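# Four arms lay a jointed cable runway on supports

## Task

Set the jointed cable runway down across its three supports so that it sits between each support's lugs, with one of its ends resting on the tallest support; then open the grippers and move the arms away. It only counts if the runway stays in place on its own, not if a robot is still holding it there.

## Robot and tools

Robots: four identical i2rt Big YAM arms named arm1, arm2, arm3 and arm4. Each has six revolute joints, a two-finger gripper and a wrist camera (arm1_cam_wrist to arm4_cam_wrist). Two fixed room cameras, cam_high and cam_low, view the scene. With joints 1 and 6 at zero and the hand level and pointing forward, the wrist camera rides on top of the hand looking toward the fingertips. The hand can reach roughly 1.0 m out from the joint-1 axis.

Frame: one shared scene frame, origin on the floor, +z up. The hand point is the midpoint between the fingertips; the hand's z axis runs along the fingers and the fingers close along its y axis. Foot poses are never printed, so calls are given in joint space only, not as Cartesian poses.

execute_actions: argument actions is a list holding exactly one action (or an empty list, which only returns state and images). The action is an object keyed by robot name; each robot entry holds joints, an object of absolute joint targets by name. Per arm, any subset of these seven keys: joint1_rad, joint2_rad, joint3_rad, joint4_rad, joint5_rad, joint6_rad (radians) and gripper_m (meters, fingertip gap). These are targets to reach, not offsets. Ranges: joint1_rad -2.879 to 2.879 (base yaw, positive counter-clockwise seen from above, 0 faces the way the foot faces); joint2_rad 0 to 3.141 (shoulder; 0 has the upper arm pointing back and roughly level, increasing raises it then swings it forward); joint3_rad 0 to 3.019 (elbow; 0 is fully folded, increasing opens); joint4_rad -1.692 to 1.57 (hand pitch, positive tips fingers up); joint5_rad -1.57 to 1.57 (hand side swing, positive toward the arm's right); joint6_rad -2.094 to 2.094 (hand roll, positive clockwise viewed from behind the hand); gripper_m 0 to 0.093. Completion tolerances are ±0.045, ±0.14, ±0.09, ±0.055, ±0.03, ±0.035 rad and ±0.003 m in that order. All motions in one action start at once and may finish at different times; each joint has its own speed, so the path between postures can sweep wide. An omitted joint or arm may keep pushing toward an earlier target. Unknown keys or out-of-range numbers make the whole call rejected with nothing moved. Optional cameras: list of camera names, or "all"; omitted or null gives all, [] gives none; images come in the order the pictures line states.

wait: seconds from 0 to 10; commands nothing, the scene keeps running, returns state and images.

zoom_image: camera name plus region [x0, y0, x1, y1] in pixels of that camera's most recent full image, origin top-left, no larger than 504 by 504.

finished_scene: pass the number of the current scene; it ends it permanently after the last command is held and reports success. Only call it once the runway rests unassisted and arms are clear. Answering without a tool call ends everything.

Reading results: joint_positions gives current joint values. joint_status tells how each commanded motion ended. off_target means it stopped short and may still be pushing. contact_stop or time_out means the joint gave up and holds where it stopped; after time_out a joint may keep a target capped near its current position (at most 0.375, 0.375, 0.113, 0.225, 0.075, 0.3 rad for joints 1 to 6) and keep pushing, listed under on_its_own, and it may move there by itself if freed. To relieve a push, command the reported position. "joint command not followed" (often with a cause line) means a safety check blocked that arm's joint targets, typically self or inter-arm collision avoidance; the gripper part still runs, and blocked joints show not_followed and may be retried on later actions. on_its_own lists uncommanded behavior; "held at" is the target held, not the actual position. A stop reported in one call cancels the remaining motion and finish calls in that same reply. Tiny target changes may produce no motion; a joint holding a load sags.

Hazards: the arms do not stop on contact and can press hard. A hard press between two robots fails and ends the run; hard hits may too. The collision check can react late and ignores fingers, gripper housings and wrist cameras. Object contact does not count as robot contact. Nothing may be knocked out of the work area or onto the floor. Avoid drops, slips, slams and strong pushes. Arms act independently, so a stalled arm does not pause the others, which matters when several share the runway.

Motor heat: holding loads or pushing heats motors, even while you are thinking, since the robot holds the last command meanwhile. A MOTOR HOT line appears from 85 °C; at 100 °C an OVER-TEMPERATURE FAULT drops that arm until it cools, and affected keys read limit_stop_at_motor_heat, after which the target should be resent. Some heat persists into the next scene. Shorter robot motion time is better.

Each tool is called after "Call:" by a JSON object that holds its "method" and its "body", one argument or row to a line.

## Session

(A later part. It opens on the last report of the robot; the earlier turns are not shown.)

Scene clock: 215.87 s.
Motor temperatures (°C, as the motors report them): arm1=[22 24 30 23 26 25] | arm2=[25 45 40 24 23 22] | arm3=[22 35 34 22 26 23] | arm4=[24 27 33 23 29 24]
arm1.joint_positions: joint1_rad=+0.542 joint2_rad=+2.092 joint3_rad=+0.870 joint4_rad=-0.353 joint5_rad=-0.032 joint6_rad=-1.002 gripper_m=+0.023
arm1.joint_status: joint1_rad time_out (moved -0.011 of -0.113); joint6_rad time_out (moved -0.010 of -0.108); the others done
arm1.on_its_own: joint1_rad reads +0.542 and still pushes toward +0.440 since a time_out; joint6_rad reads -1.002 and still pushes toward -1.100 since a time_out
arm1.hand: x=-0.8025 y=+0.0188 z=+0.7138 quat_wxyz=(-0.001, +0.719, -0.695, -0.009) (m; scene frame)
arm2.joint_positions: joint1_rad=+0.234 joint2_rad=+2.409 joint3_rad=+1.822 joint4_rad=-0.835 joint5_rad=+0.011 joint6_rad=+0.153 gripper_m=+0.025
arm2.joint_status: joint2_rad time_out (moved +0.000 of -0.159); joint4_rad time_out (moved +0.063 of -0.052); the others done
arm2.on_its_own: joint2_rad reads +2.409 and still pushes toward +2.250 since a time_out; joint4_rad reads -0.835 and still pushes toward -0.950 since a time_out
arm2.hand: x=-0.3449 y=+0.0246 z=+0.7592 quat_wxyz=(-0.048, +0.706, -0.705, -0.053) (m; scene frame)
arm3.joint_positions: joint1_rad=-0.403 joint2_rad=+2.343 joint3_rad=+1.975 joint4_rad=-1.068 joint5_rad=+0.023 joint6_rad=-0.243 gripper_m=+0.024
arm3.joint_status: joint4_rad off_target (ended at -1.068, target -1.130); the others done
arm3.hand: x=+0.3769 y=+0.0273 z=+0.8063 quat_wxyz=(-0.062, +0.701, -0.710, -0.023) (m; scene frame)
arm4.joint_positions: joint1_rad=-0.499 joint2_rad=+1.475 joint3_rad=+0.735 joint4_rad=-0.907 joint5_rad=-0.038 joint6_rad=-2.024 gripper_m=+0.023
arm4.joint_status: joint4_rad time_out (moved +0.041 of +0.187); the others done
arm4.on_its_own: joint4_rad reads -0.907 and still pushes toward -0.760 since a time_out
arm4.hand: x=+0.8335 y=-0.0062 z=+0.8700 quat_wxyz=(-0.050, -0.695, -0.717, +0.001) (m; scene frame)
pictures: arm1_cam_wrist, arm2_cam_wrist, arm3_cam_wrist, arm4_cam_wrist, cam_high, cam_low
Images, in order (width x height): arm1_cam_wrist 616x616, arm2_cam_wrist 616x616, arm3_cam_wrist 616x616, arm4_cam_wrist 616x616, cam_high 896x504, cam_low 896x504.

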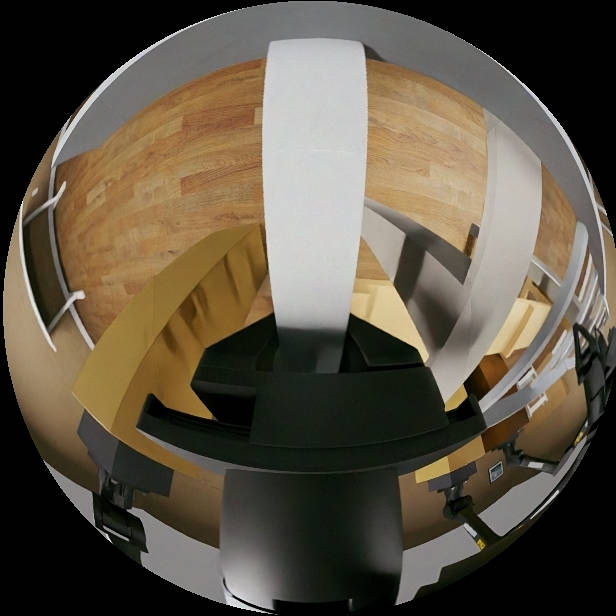

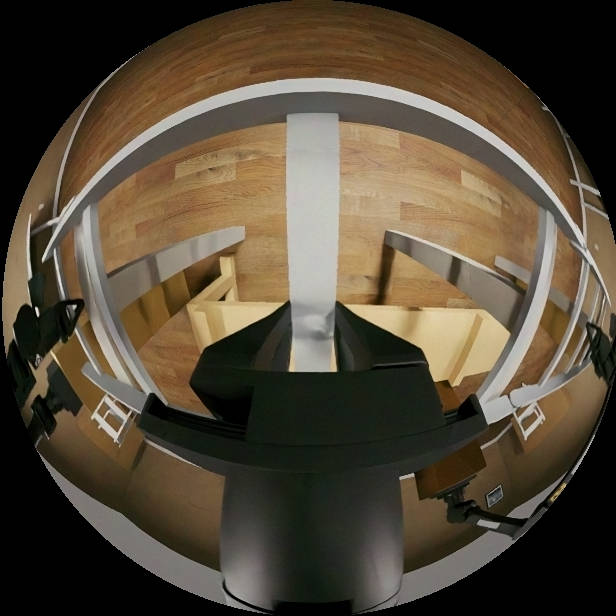

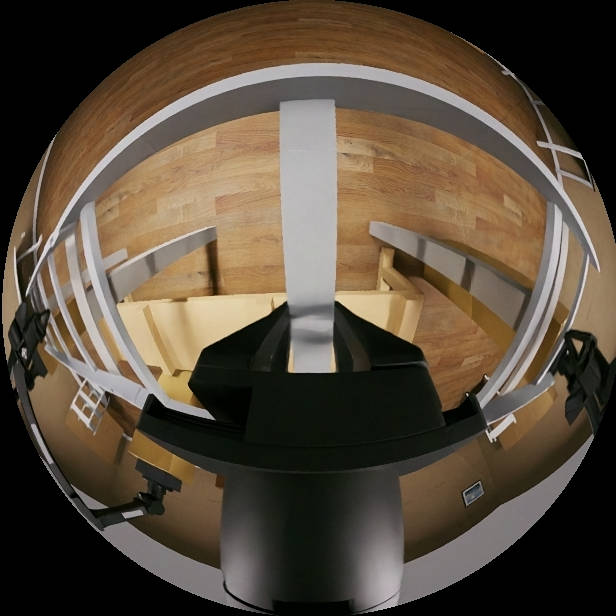

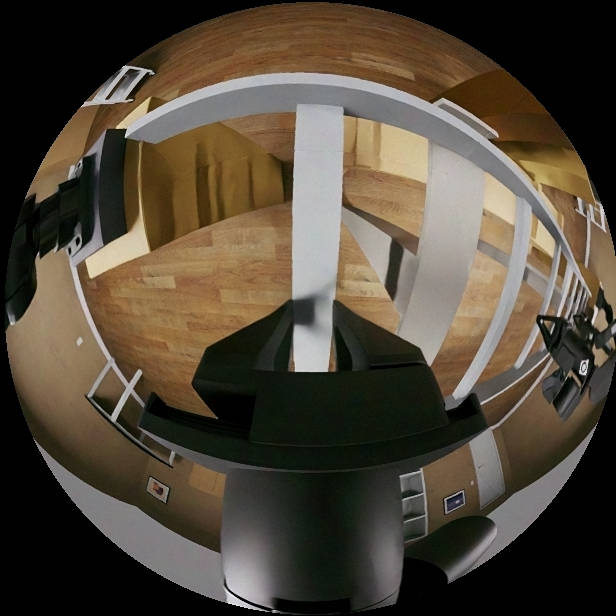

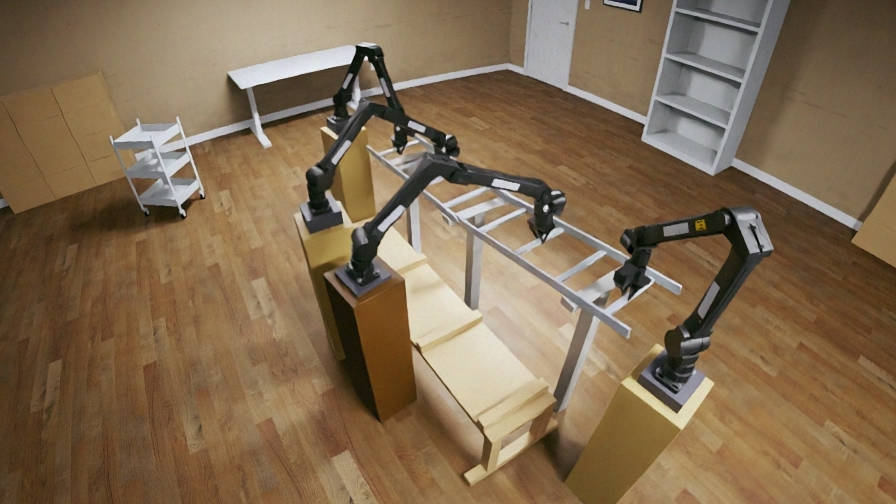

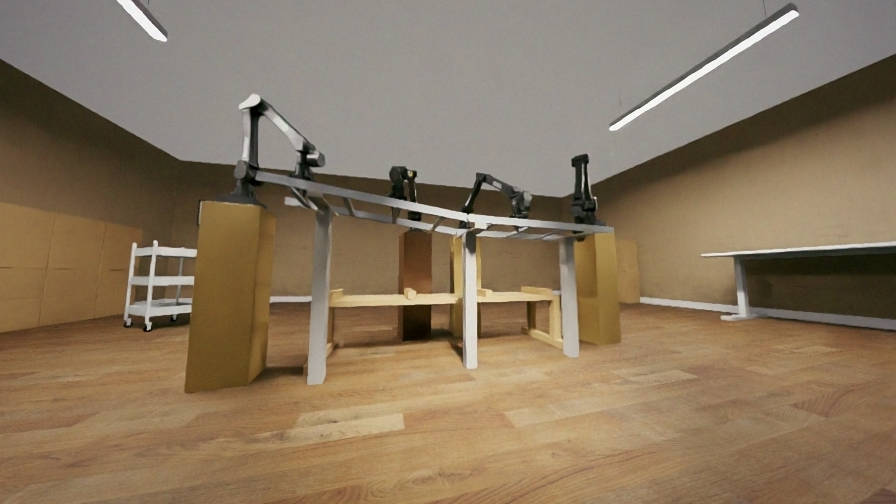

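Call:
{"method": "execute_actions", "body": {
  "actions": [
    {"arm1":{"joints":{"joint1_rad":0.54,"joint6_rad":-1.0,"joint2_rad":2.14,"joint3_rad":0.9,"joint4_rad":-0.32}},"arm2":{"joints":{"joint2_rad":2.4,"joint3_rad":1.85,"joint4_rad":-0.85}},"arm3":{"joints":{"joint2_rad":2.35,"joint3_rad":2.0,"joint4_rad":-1.07}},"arm4":{"joints":{"joint2_rad":1.5,"joint3_rad":0.74,"joint4_rad":-0.88}}}
  ],
  "cameras": ["cam_low"]
}}

Call:
{"method": "execute_actions", "body": {
  "actions": [
    {"arm1":{"joints":{"gripper_m":0.07}},"arm4":{"joints":{"gripper_m":0.07}},"arm2":{"joints":{"gripper_m":0.07}},"arm3":{"joints":{"gripper_m":0.07}}}
  ],
  "cameras": []
}}

Call:
{"method": "execute_actions", "body": {
  "actions": [
    {"arm1":{"joints":{"joint2_rad":1.4,"joint4_rad":-1.0}},"arm2":{"joints":{"joint2_rad":1.6,"joint3_rad":1.6}},"arm3":{"joints":{"joint2_rad":1.6,"joint3_rad":1.7}},"arm4":{"joints":{"joint2_rad":1.0,"joint3_rad":0.9,"joint4_rad":-1.3}}}
  ]
}}

Scene clock: 223.40 s.
Motor temperatures (°C, as the motors report them): arm1=[22 25 29 23 26 25] | arm2=[25 46 38 24 23 22] | arm3=[22 35 33 22 25 23] | arm4=[24 26 32 24 28 24]
arm1.joint_positions: joint1_rad=+0.555 joint2_rad=+2.123 joint3_rad=+0.885 joint4_rad=-0.354 joint5_rad=-0.001 joint6_rad=-0.981 gripper_m=+0.023
arm1.joint_status: all done
arm1.hand: x=-0.8029 y=+0.0179 z=+0.7039 quat_wxyz=(+0.010, +0.716, -0.698, +0.005) (m; scene frame)
arm2.joint_positions: joint1_rad=+0.233 joint2_rad=+2.438 joint3_rad=+1.822 joint4_rad=-0.812 joint5_rad=+0.009 joint6_rad=+0.155 gripper_m=+0.024
arm2.joint_status: all done
arm2.hand: x=-0.3446 y=+0.0227 z=+0.7408 quat_wxyz=(-0.045, +0.705, -0.706, -0.051) (m; scene frame)
arm3.joint_positions: joint1_rad=-0.403 joint2_rad=+2.367 joint3_rad=+1.975 joint4_rad=-1.056 joint5_rad=+0.027 joint6_rad=-0.243 gripper_m=+0.024
arm3.joint_status: all done
arm3.hand: x=+0.3773 y=+0.0263 z=+0.7900 quat_wxyz=(-0.058, +0.701, -0.711, -0.018) (m; scene frame)
arm4.joint_positions: joint1_rad=-0.500 joint2_rad=+1.487 joint3_rad=+0.728 joint4_rad=-0.892 joint5_rad=-0.036 joint6_rad=-2.024 gripper_m=+0.023
arm4.joint_status: all done
arm4.hand: x=+0.8350 y=-0.0062 z=+0.8645 quat_wxyz=(-0.051, -0.696, -0.717, -0.001) (m; scene frame)
pictures: cam_low
Images, in order (width x height): cam_low 896x504.

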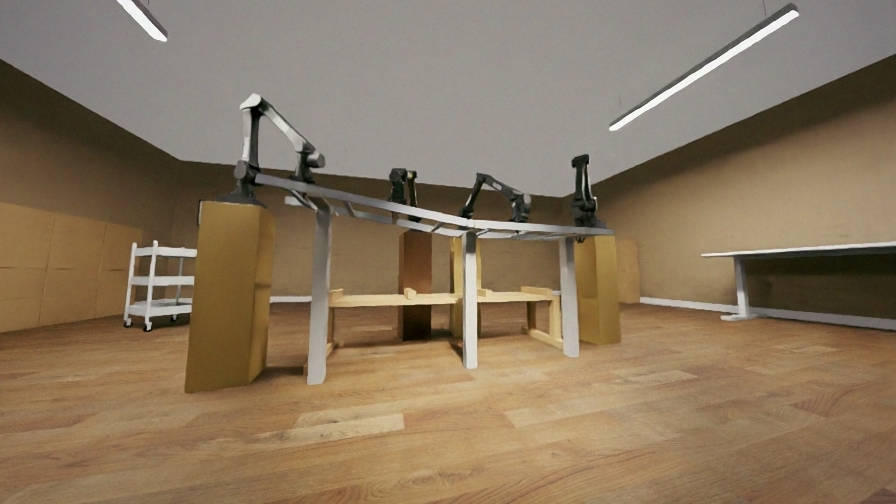

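Scene clock: 224.17 s.
Motor temperatures (°C, as the motors report them): arm1=[22 25 29 23 26 25] | arm2=[25 45 38 24 23 22] | arm3=[22 35 33 22 25 23] | arm4=[24 26 32 24 28 24]
arm1.joint_positions: joint1_rad=+0.550 joint2_rad=+2.129 joint3_rad=+0.885 joint4_rad=-0.330 joint5_rad=-0.001 joint6_rad=-0.991 gripper_m=+0.070
arm1.joint_status: all done
arm1.hand: x=-0.7985 y=+0.0185 z=+0.7015 quat_wxyz=(+0.001, +0.718, -0.696, +0.007) (m; scene frame)
arm2.joint_positions: joint1_rad=+0.244 joint2_rad=+2.416 joint3_rad=+1.822 joint4_rad=-0.839 joint5_rad=+0.003 joint6_rad=+0.155 gripper_m=+0.070
arm2.joint_status: all done
arm2.hand: x=-0.3526 y=+0.0206 z=+0.7544 quat_wxyz=(-0.041, +0.709, -0.703, -0.051) (m; scene frame)
arm3.joint_positions: joint1_rad=-0.403 joint2_rad=+2.367 joint3_rad=+1.975 joint4_rad=-1.061 joint5_rad=+0.003 joint6_rad=-0.243 gripper_m=+0.070
arm3.joint_status: all done
arm3.hand: x=+0.3728 y=+0.0263 z=+0.7903 quat_wxyz=(-0.050, +0.702, -0.710, -0.027) (m; scene frame)
arm4.joint_positions: joint1_rad=-0.536 joint2_rad=+1.488 joint3_rad=+0.728 joint4_rad=-0.891 joint5_rad=-0.002 joint6_rad=-2.036 gripper_m=+0.070
arm4.joint_status: all done
arm4.hand: x=+0.8424 y=+0.0096 z=+0.8641 quat_wxyz=(-0.046, -0.704, -0.709, -0.016) (m; scene frame)
pictures: none
No camera images: the call's "cameras" was empty. Leave "cameras" out to get every camera's image.

Scene clock: 226.00 s.
Motor temperatures (°C, as the motors report them): arm1=[22 24 29 23 26 25] | arm2=[25 44 38 24 23 22] | arm3=[22 35 33 22 25 23] | arm4=[24 26 32 24 27 24]
arm1.joint_positions: joint1_rad=+0.550 joint2_rad=+1.404 joint3_rad=+0.885 joint4_rad=-0.992 joint5_rad=-0.001 joint6_rad=-0.992 gripper_m=+0.070
arm1.joint_status: all done
arm1.hand: x=-0.8258 y=+0.0044 z=+0.9736 quat_wxyz=(-0.029, +0.718, -0.695, +0.013) (m; scene frame)
arm2.joint_positions: joint1_rad=+0.244 joint2_rad=+1.606 joint3_rad=+1.592 joint4_rad=-0.847 joint5_rad=+0.003 joint6_rad=+0.155 gripper_m=+0.070
arm2.joint_status: all done
arm2.hand: x=-0.3455 y=-0.0312 z=+1.1963 quat_wxyz=(-0.204, +0.666, -0.661, -0.278) (m; scene frame)
arm3.joint_positions: joint1_rad=-0.403 joint2_rad=+1.618 joint3_rad=+1.697 joint4_rad=-1.066 joint5_rad=+0.003 joint6_rad=-0.243 gripper_m=+0.070
arm3.joint_status: all done
arm3.hand: x=+0.3481 y=-0.0669 z=+1.1642 quat_wxyz=(-0.246, +0.674, -0.682, -0.144) (m; scene frame)
arm4.joint_positions: joint1_rad=-0.536 joint2_rad=+0.994 joint3_rad=+0.869 joint4_rad=-1.287 joint5_rad=-0.002 joint6_rad=-2.037 gripper_m=+0.070
arm4.joint_status: all done
arm4.hand: x=+0.8618 y=-0.0005 z=+1.0537 quat_wxyz=(+0.067, -0.702, -0.708, +0.022) (m; scene frame)
pictures: arm1_cam_wrist, arm2_cam_wrist, arm3_cam_wrist, arm4_cam_wrist, cam_high, cam_low
Images, in order (width x height): arm1_cam_wrist 616x616, arm2_cam_wrist 616x616, arm3_cam_wrist 616x616, arm4_cam_wrist 616x616, cam_high 896x504, cam_low 896x504.

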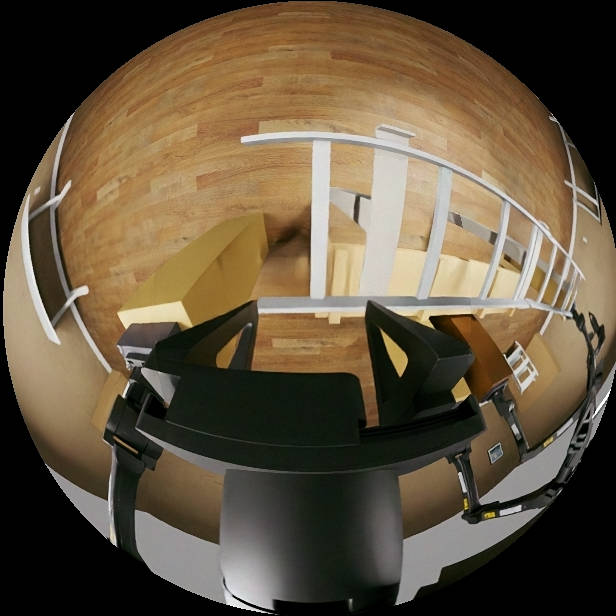

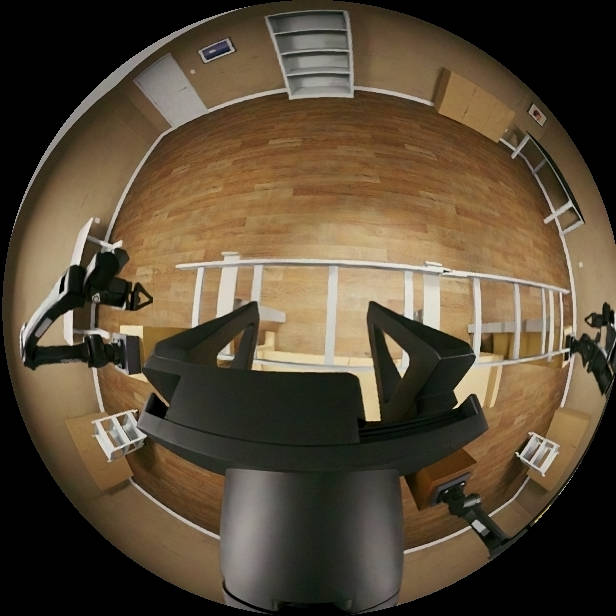

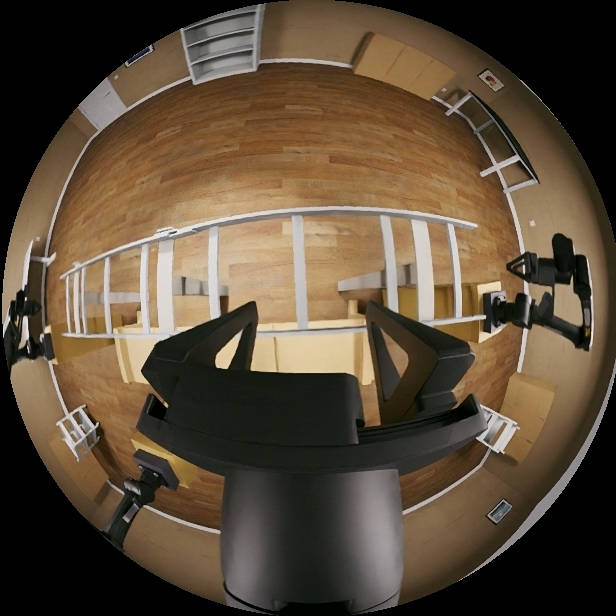

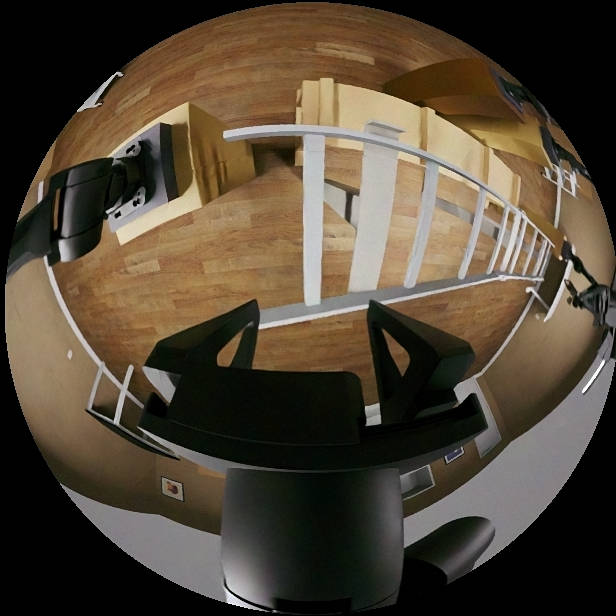

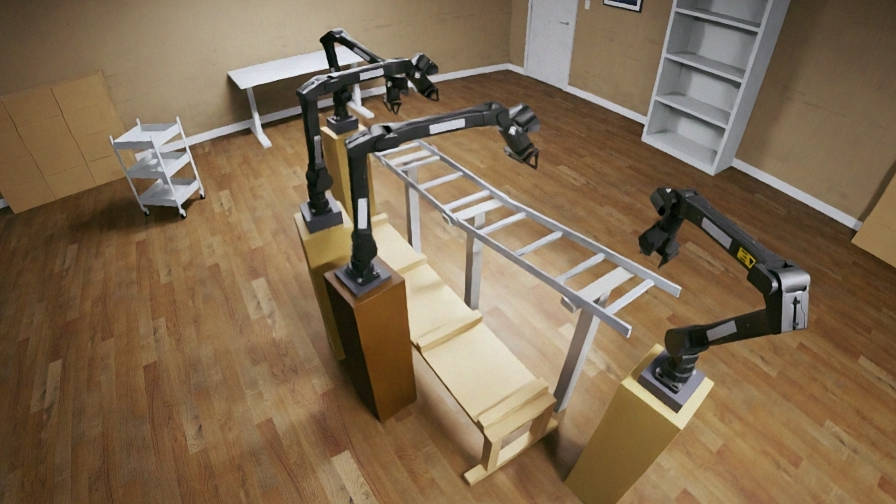

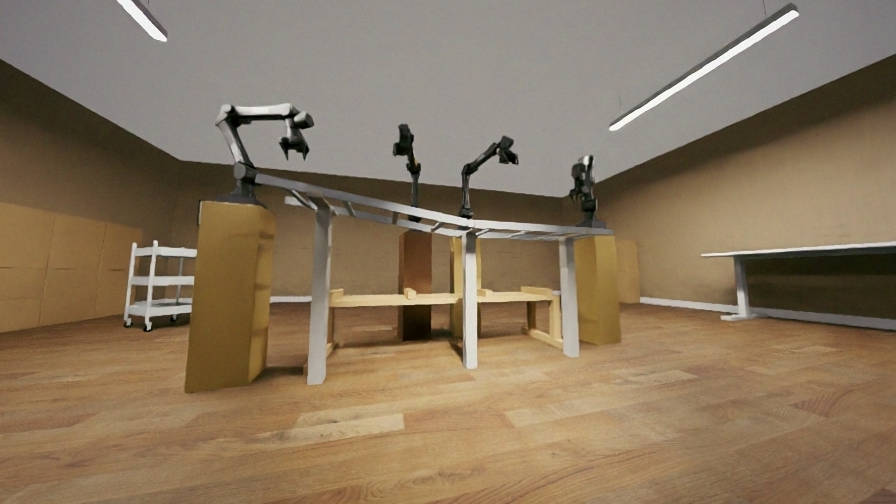

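Call:
{"method": "zoom_image", "body": {
  "camera": "cam_high",
  "region": [400,170,720,350]
}}

Call:
{"method": "zoom_image", "body": {
  "camera": "cam_low",
  "region": [240,160,620,260]
}}

Region (400, 170, 720, 350) of cam_high's 896x504 image, scaled by 1.575, with more detail than that image has; it fills the top 284 rows of this view, and the rest is white.

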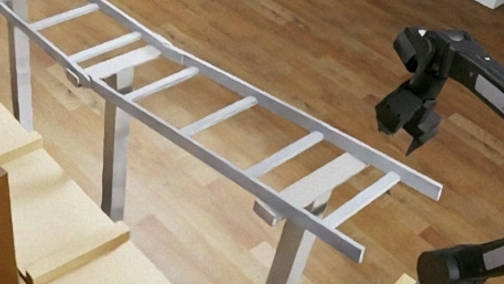

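Region (240, 160, 620, 260) of cam_low's 896x504 image, scaled by 1.326, with more detail than that image has; it fills the top 133 rows of this view, and the rest is white.

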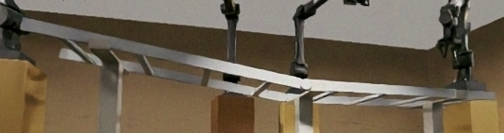

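Call:
{"method": "execute_actions", "body": {
  "actions": [
    {"arm4":{"joints":{"gripper_m":0.09,"joint2_rad":1.5,"joint3_rad":0.76,"joint4_rad":-0.86}}}
  ],
  "cameras": ["arm4_cam_wrist"]
}}

Call:
{"method": "execute_actions", "body": {
  "actions": [
    {"arm4":{"joints":{"gripper_m":0}}}
  ],
  "cameras": []
}}

Call:
{"method": "execute_actions", "body": {
  "actions": [
    {"arm4":{"joints":{"joint1_rad":-0.42,"joint6_rad":-1.95,"joint2_rad":1.42}}}
  ],
  "cameras": ["arm4_cam_wrist","cam_low","arm3_cam_wrist"]
}}

Scene clock: 237.60 s.
Motor temperatures (°C, as the motors report them): arm1=[22 24 30 23 25 25] | arm2=[25 40 38 24 23 22] | arm3=[22 32 33 22 24 23] | arm4=[24 26 31 23 25 24]
arm1.joint_positions: joint1_rad=+0.550 joint2_rad=+1.404 joint3_rad=+0.885 joint4_rad=-0.992 joint5_rad=-0.001 joint6_rad=-0.992 gripper_m=+0.070
arm1.joint_status: not commanded
arm1.hand: x=-0.8258 y=+0.0044 z=+0.9736 quat_wxyz=(-0.029, +0.718, -0.695, +0.013) (m; scene frame)
arm2.joint_positions: joint1_rad=+0.244 joint2_rad=+1.606 joint3_rad=+1.592 joint4_rad=-0.847 joint5_rad=+0.003 joint6_rad=+0.155 gripper_m=+0.070
arm2.joint_status: not commanded
arm2.hand: x=-0.3455 y=-0.0312 z=+1.1963 quat_wxyz=(-0.204, +0.666, -0.661, -0.278) (m; scene frame)
arm3.joint_positions: joint1_rad=-0.403 joint2_rad=+1.618 joint3_rad=+1.697 joint4_rad=-1.066 joint5_rad=+0.003 joint6_rad=-0.243 gripper_m=+0.070
arm3.joint_status: not commanded
arm3.hand: x=+0.3481 y=-0.0669 z=+1.1642 quat_wxyz=(-0.246, +0.674, -0.682, -0.144) (m; scene frame)
arm4.joint_positions: joint1_rad=-0.536 joint2_rad=+1.496 joint3_rad=+0.754 joint4_rad=-0.875 joint5_rad=-0.002 joint6_rad=-2.037 gripper_m=+0.090
arm4.joint_status: all done
arm4.hand: x=+0.8274 y=+0.0170 z=+0.8683 quat_wxyz=(-0.029, -0.704, -0.710, -0.010) (m; scene frame)
pictures: arm4_cam_wrist
Images, in order (width x height): arm4_cam_wrist 616x616.

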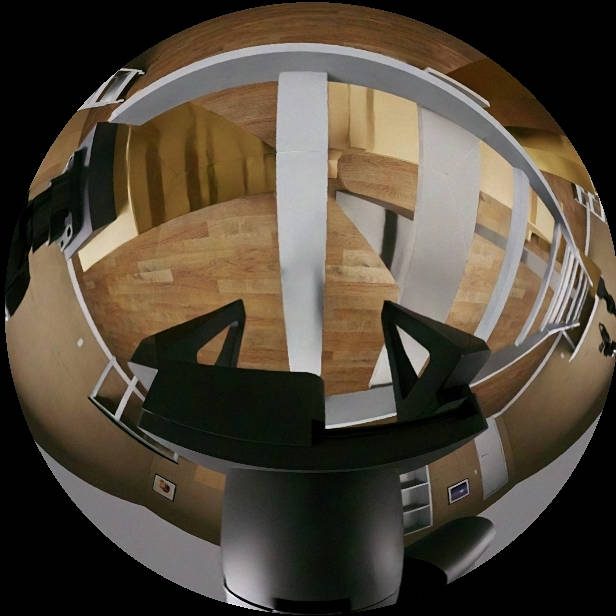

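Scene clock: 238.33 s.
Motor temperatures (°C, as the motors report them): arm1=[22 24 30 23 25 25] | arm2=[25 40 38 24 23 22] | arm3=[22 32 33 22 24 23] | arm4=[24 26 31 23 25 24]
arm1.joint_positions: joint1_rad=+0.550 joint2_rad=+1.404 joint3_rad=+0.885 joint4_rad=-0.992 joint5_rad=-0.001 joint6_rad=-0.992 gripper_m=+0.070
arm1.joint_status: not commanded
arm1.hand: x=-0.8258 y=+0.0044 z=+0.9736 quat_wxyz=(-0.029, +0.718, -0.695, +0.013) (m; scene frame)
arm2.joint_positions: joint1_rad=+0.244 joint2_rad=+1.606 joint3_rad=+1.592 joint4_rad=-0.847 joint5_rad=+0.003 joint6_rad=+0.155 gripper_m=+0.070
arm2.joint_status: not commanded
arm2.hand: x=-0.3455 y=-0.0312 z=+1.1963 quat_wxyz=(-0.204, +0.666, -0.661, -0.278) (m; scene frame)
arm3.joint_positions: joint1_rad=-0.403 joint2_rad=+1.618 joint3_rad=+1.697 joint4_rad=-1.066 joint5_rad=+0.003 joint6_rad=-0.243 gripper_m=+0.070
arm3.joint_status: not commanded
arm3.hand: x=+0.3481 y=-0.0669 z=+1.1642 quat_wxyz=(-0.246, +0.674, -0.682, -0.144) (m; scene frame)
arm4.joint_positions: joint1_rad=-0.548 joint2_rad=+1.483 joint3_rad=+0.740 joint4_rad=-0.908 joint5_rad=+0.017 joint6_rad=-2.041 gripper_m=+0.001
arm4.joint_status: all done
arm4.hand: x=+0.8431 y=+0.0168 z=+0.8689 quat_wxyz=(-0.044, -0.706, -0.707, -0.025) (m; scene frame)
pictures: none
No camera images: the call's "cameras" was empty. Leave "cameras" out to get every camera's image.

Scene clock: 239.30 s.
Motor temperatures (°C, as the motors report them): arm1=[22 24 30 23 25 25] | arm2=[25 40 38 24 23 22] | arm3=[22 32 33 22 24 23] | arm4=[24 26 31 23 25 24]
arm1.joint_positions: joint1_rad=+0.550 joint2_rad=+1.404 joint3_rad=+0.885 joint4_rad=-0.992 joint5_rad=-0.001 joint6_rad=-0.992 gripper_m=+0.070
arm1.joint_status: not commanded
arm1.hand: x=-0.8258 y=+0.0044 z=+0.9736 quat_wxyz=(-0.029, +0.718, -0.695, +0.013) (m; scene frame)
arm2.joint_positions: joint1_rad=+0.244 joint2_rad=+1.606 joint3_rad=+1.592 joint4_rad=-0.847 joint5_rad=+0.003 joint6_rad=+0.155 gripper_m=+0.070
arm2.joint_status: not commanded
arm2.hand: x=-0.3455 y=-0.0312 z=+1.1963 quat_wxyz=(-0.204, +0.666, -0.661, -0.278) (m; scene frame)
arm3.joint_positions: joint1_rad=-0.403 joint2_rad=+1.618 joint3_rad=+1.697 joint4_rad=-1.066 joint5_rad=+0.003 joint6_rad=-0.243 gripper_m=+0.070
arm3.joint_status: not commanded
arm3.hand: x=+0.3481 y=-0.0669 z=+1.1642 quat_wxyz=(-0.246, +0.674, -0.682, -0.144) (m; scene frame)
arm4.joint_positions: joint1_rad=-0.413 joint2_rad=+1.440 joint3_rad=+0.738 joint4_rad=-0.875 joint5_rad=+0.000 joint6_rad=-1.964 gripper_m=+0.000
arm4.joint_status: all done
arm4.hand: x=+0.8130 y=-0.0210 z=+0.8809 quat_wxyz=(-0.010, -0.686, -0.727, -0.005) (m; scene frame)
pictures: arm3_cam_wrist, arm4_cam_wrist, cam_low
Images, in order (width x height): arm3_cam_wrist 616x616, arm4_cam_wrist 616x616, cam_low 896x504.

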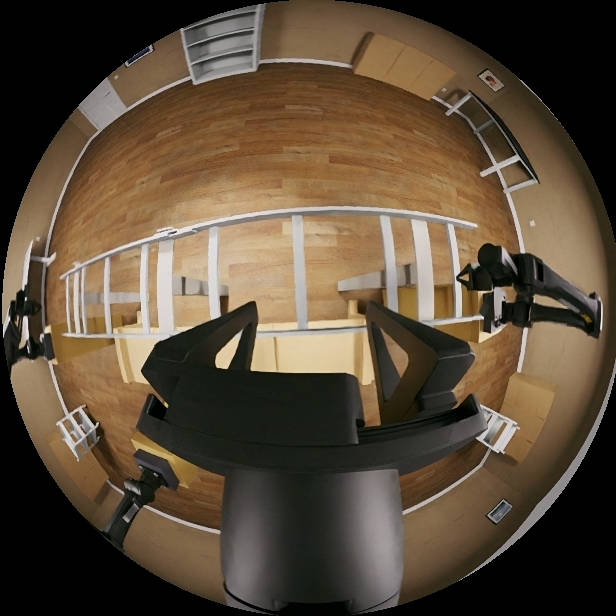

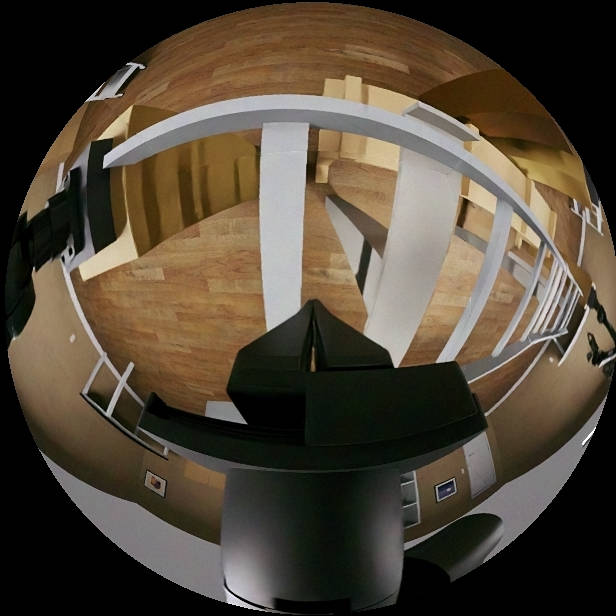

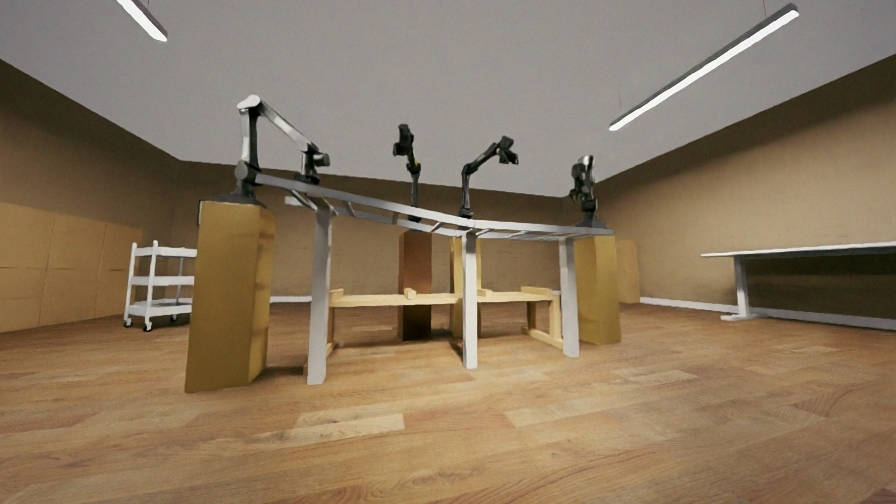

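Call:
{"method": "execute_actions", "body": {
  "actions": [
    {"arm4":{"joints":{"joint2_rad":0.9,"joint3_rad":0.95,"joint4_rad":-1.3}}}
  ],
  "cameras": []
}}

Call:
{"method": "finished_scene", "body": {
  "scene": 1
}}

Scene clock: 245.13 s.
Motor temperatures (°C, as the motors report them): arm1=[22 24 30 23 25 25] | arm2=[25 39 38 24 23 22] | arm3=[22 31 33 22 24 23] | arm4=[24 26 30 23 25 24]
arm1.joint_positions: joint1_rad=+0.550 joint2_rad=+1.404 joint3_rad=+0.885 joint4_rad=-0.992 joint5_rad=-0.001 joint6_rad=-0.992 gripper_m=+0.070
arm1.joint_status: not commanded
arm1.hand: x=-0.8258 y=+0.0044 z=+0.9736 quat_wxyz=(-0.029, +0.718, -0.695, +0.013) (m; scene frame)
arm2.joint_positions: joint1_rad=+0.244 joint2_rad=+1.606 joint3_rad=+1.592 joint4_rad=-0.847 joint5_rad=+0.003 joint6_rad=+0.155 gripper_m=+0.070
arm2.joint_status: not commanded
arm2.hand: x=-0.3455 y=-0.0312 z=+1.1963 quat_wxyz=(-0.204, +0.666, -0.661, -0.278) (m; scene frame)
arm3.joint_positions: joint1_rad=-0.403 joint2_rad=+1.618 joint3_rad=+1.697 joint4_rad=-1.066 joint5_rad=+0.003 joint6_rad=-0.243 gripper_m=+0.070
arm3.joint_status: not commanded
arm3.hand: x=+0.3481 y=-0.0669 z=+1.1642 quat_wxyz=(-0.246, +0.674, -0.682, -0.144) (m; scene frame)
arm4.joint_positions: joint1_rad=-0.413 joint2_rad=+0.891 joint3_rad=+0.920 joint4_rad=-1.287 joint5_rad=+0.000 joint6_rad=-1.963 gripper_m=+0.000
arm4.joint_status: all done
arm4.hand: x=+0.8435 y=-0.0317 z=+1.1041 quat_wxyz=(+0.134, -0.679, -0.719, +0.060) (m; scene frame)
pictures: none
No camera images: the call's "cameras" was empty. Leave "cameras" out to get every camera's image.

The scene is finished: the task was done.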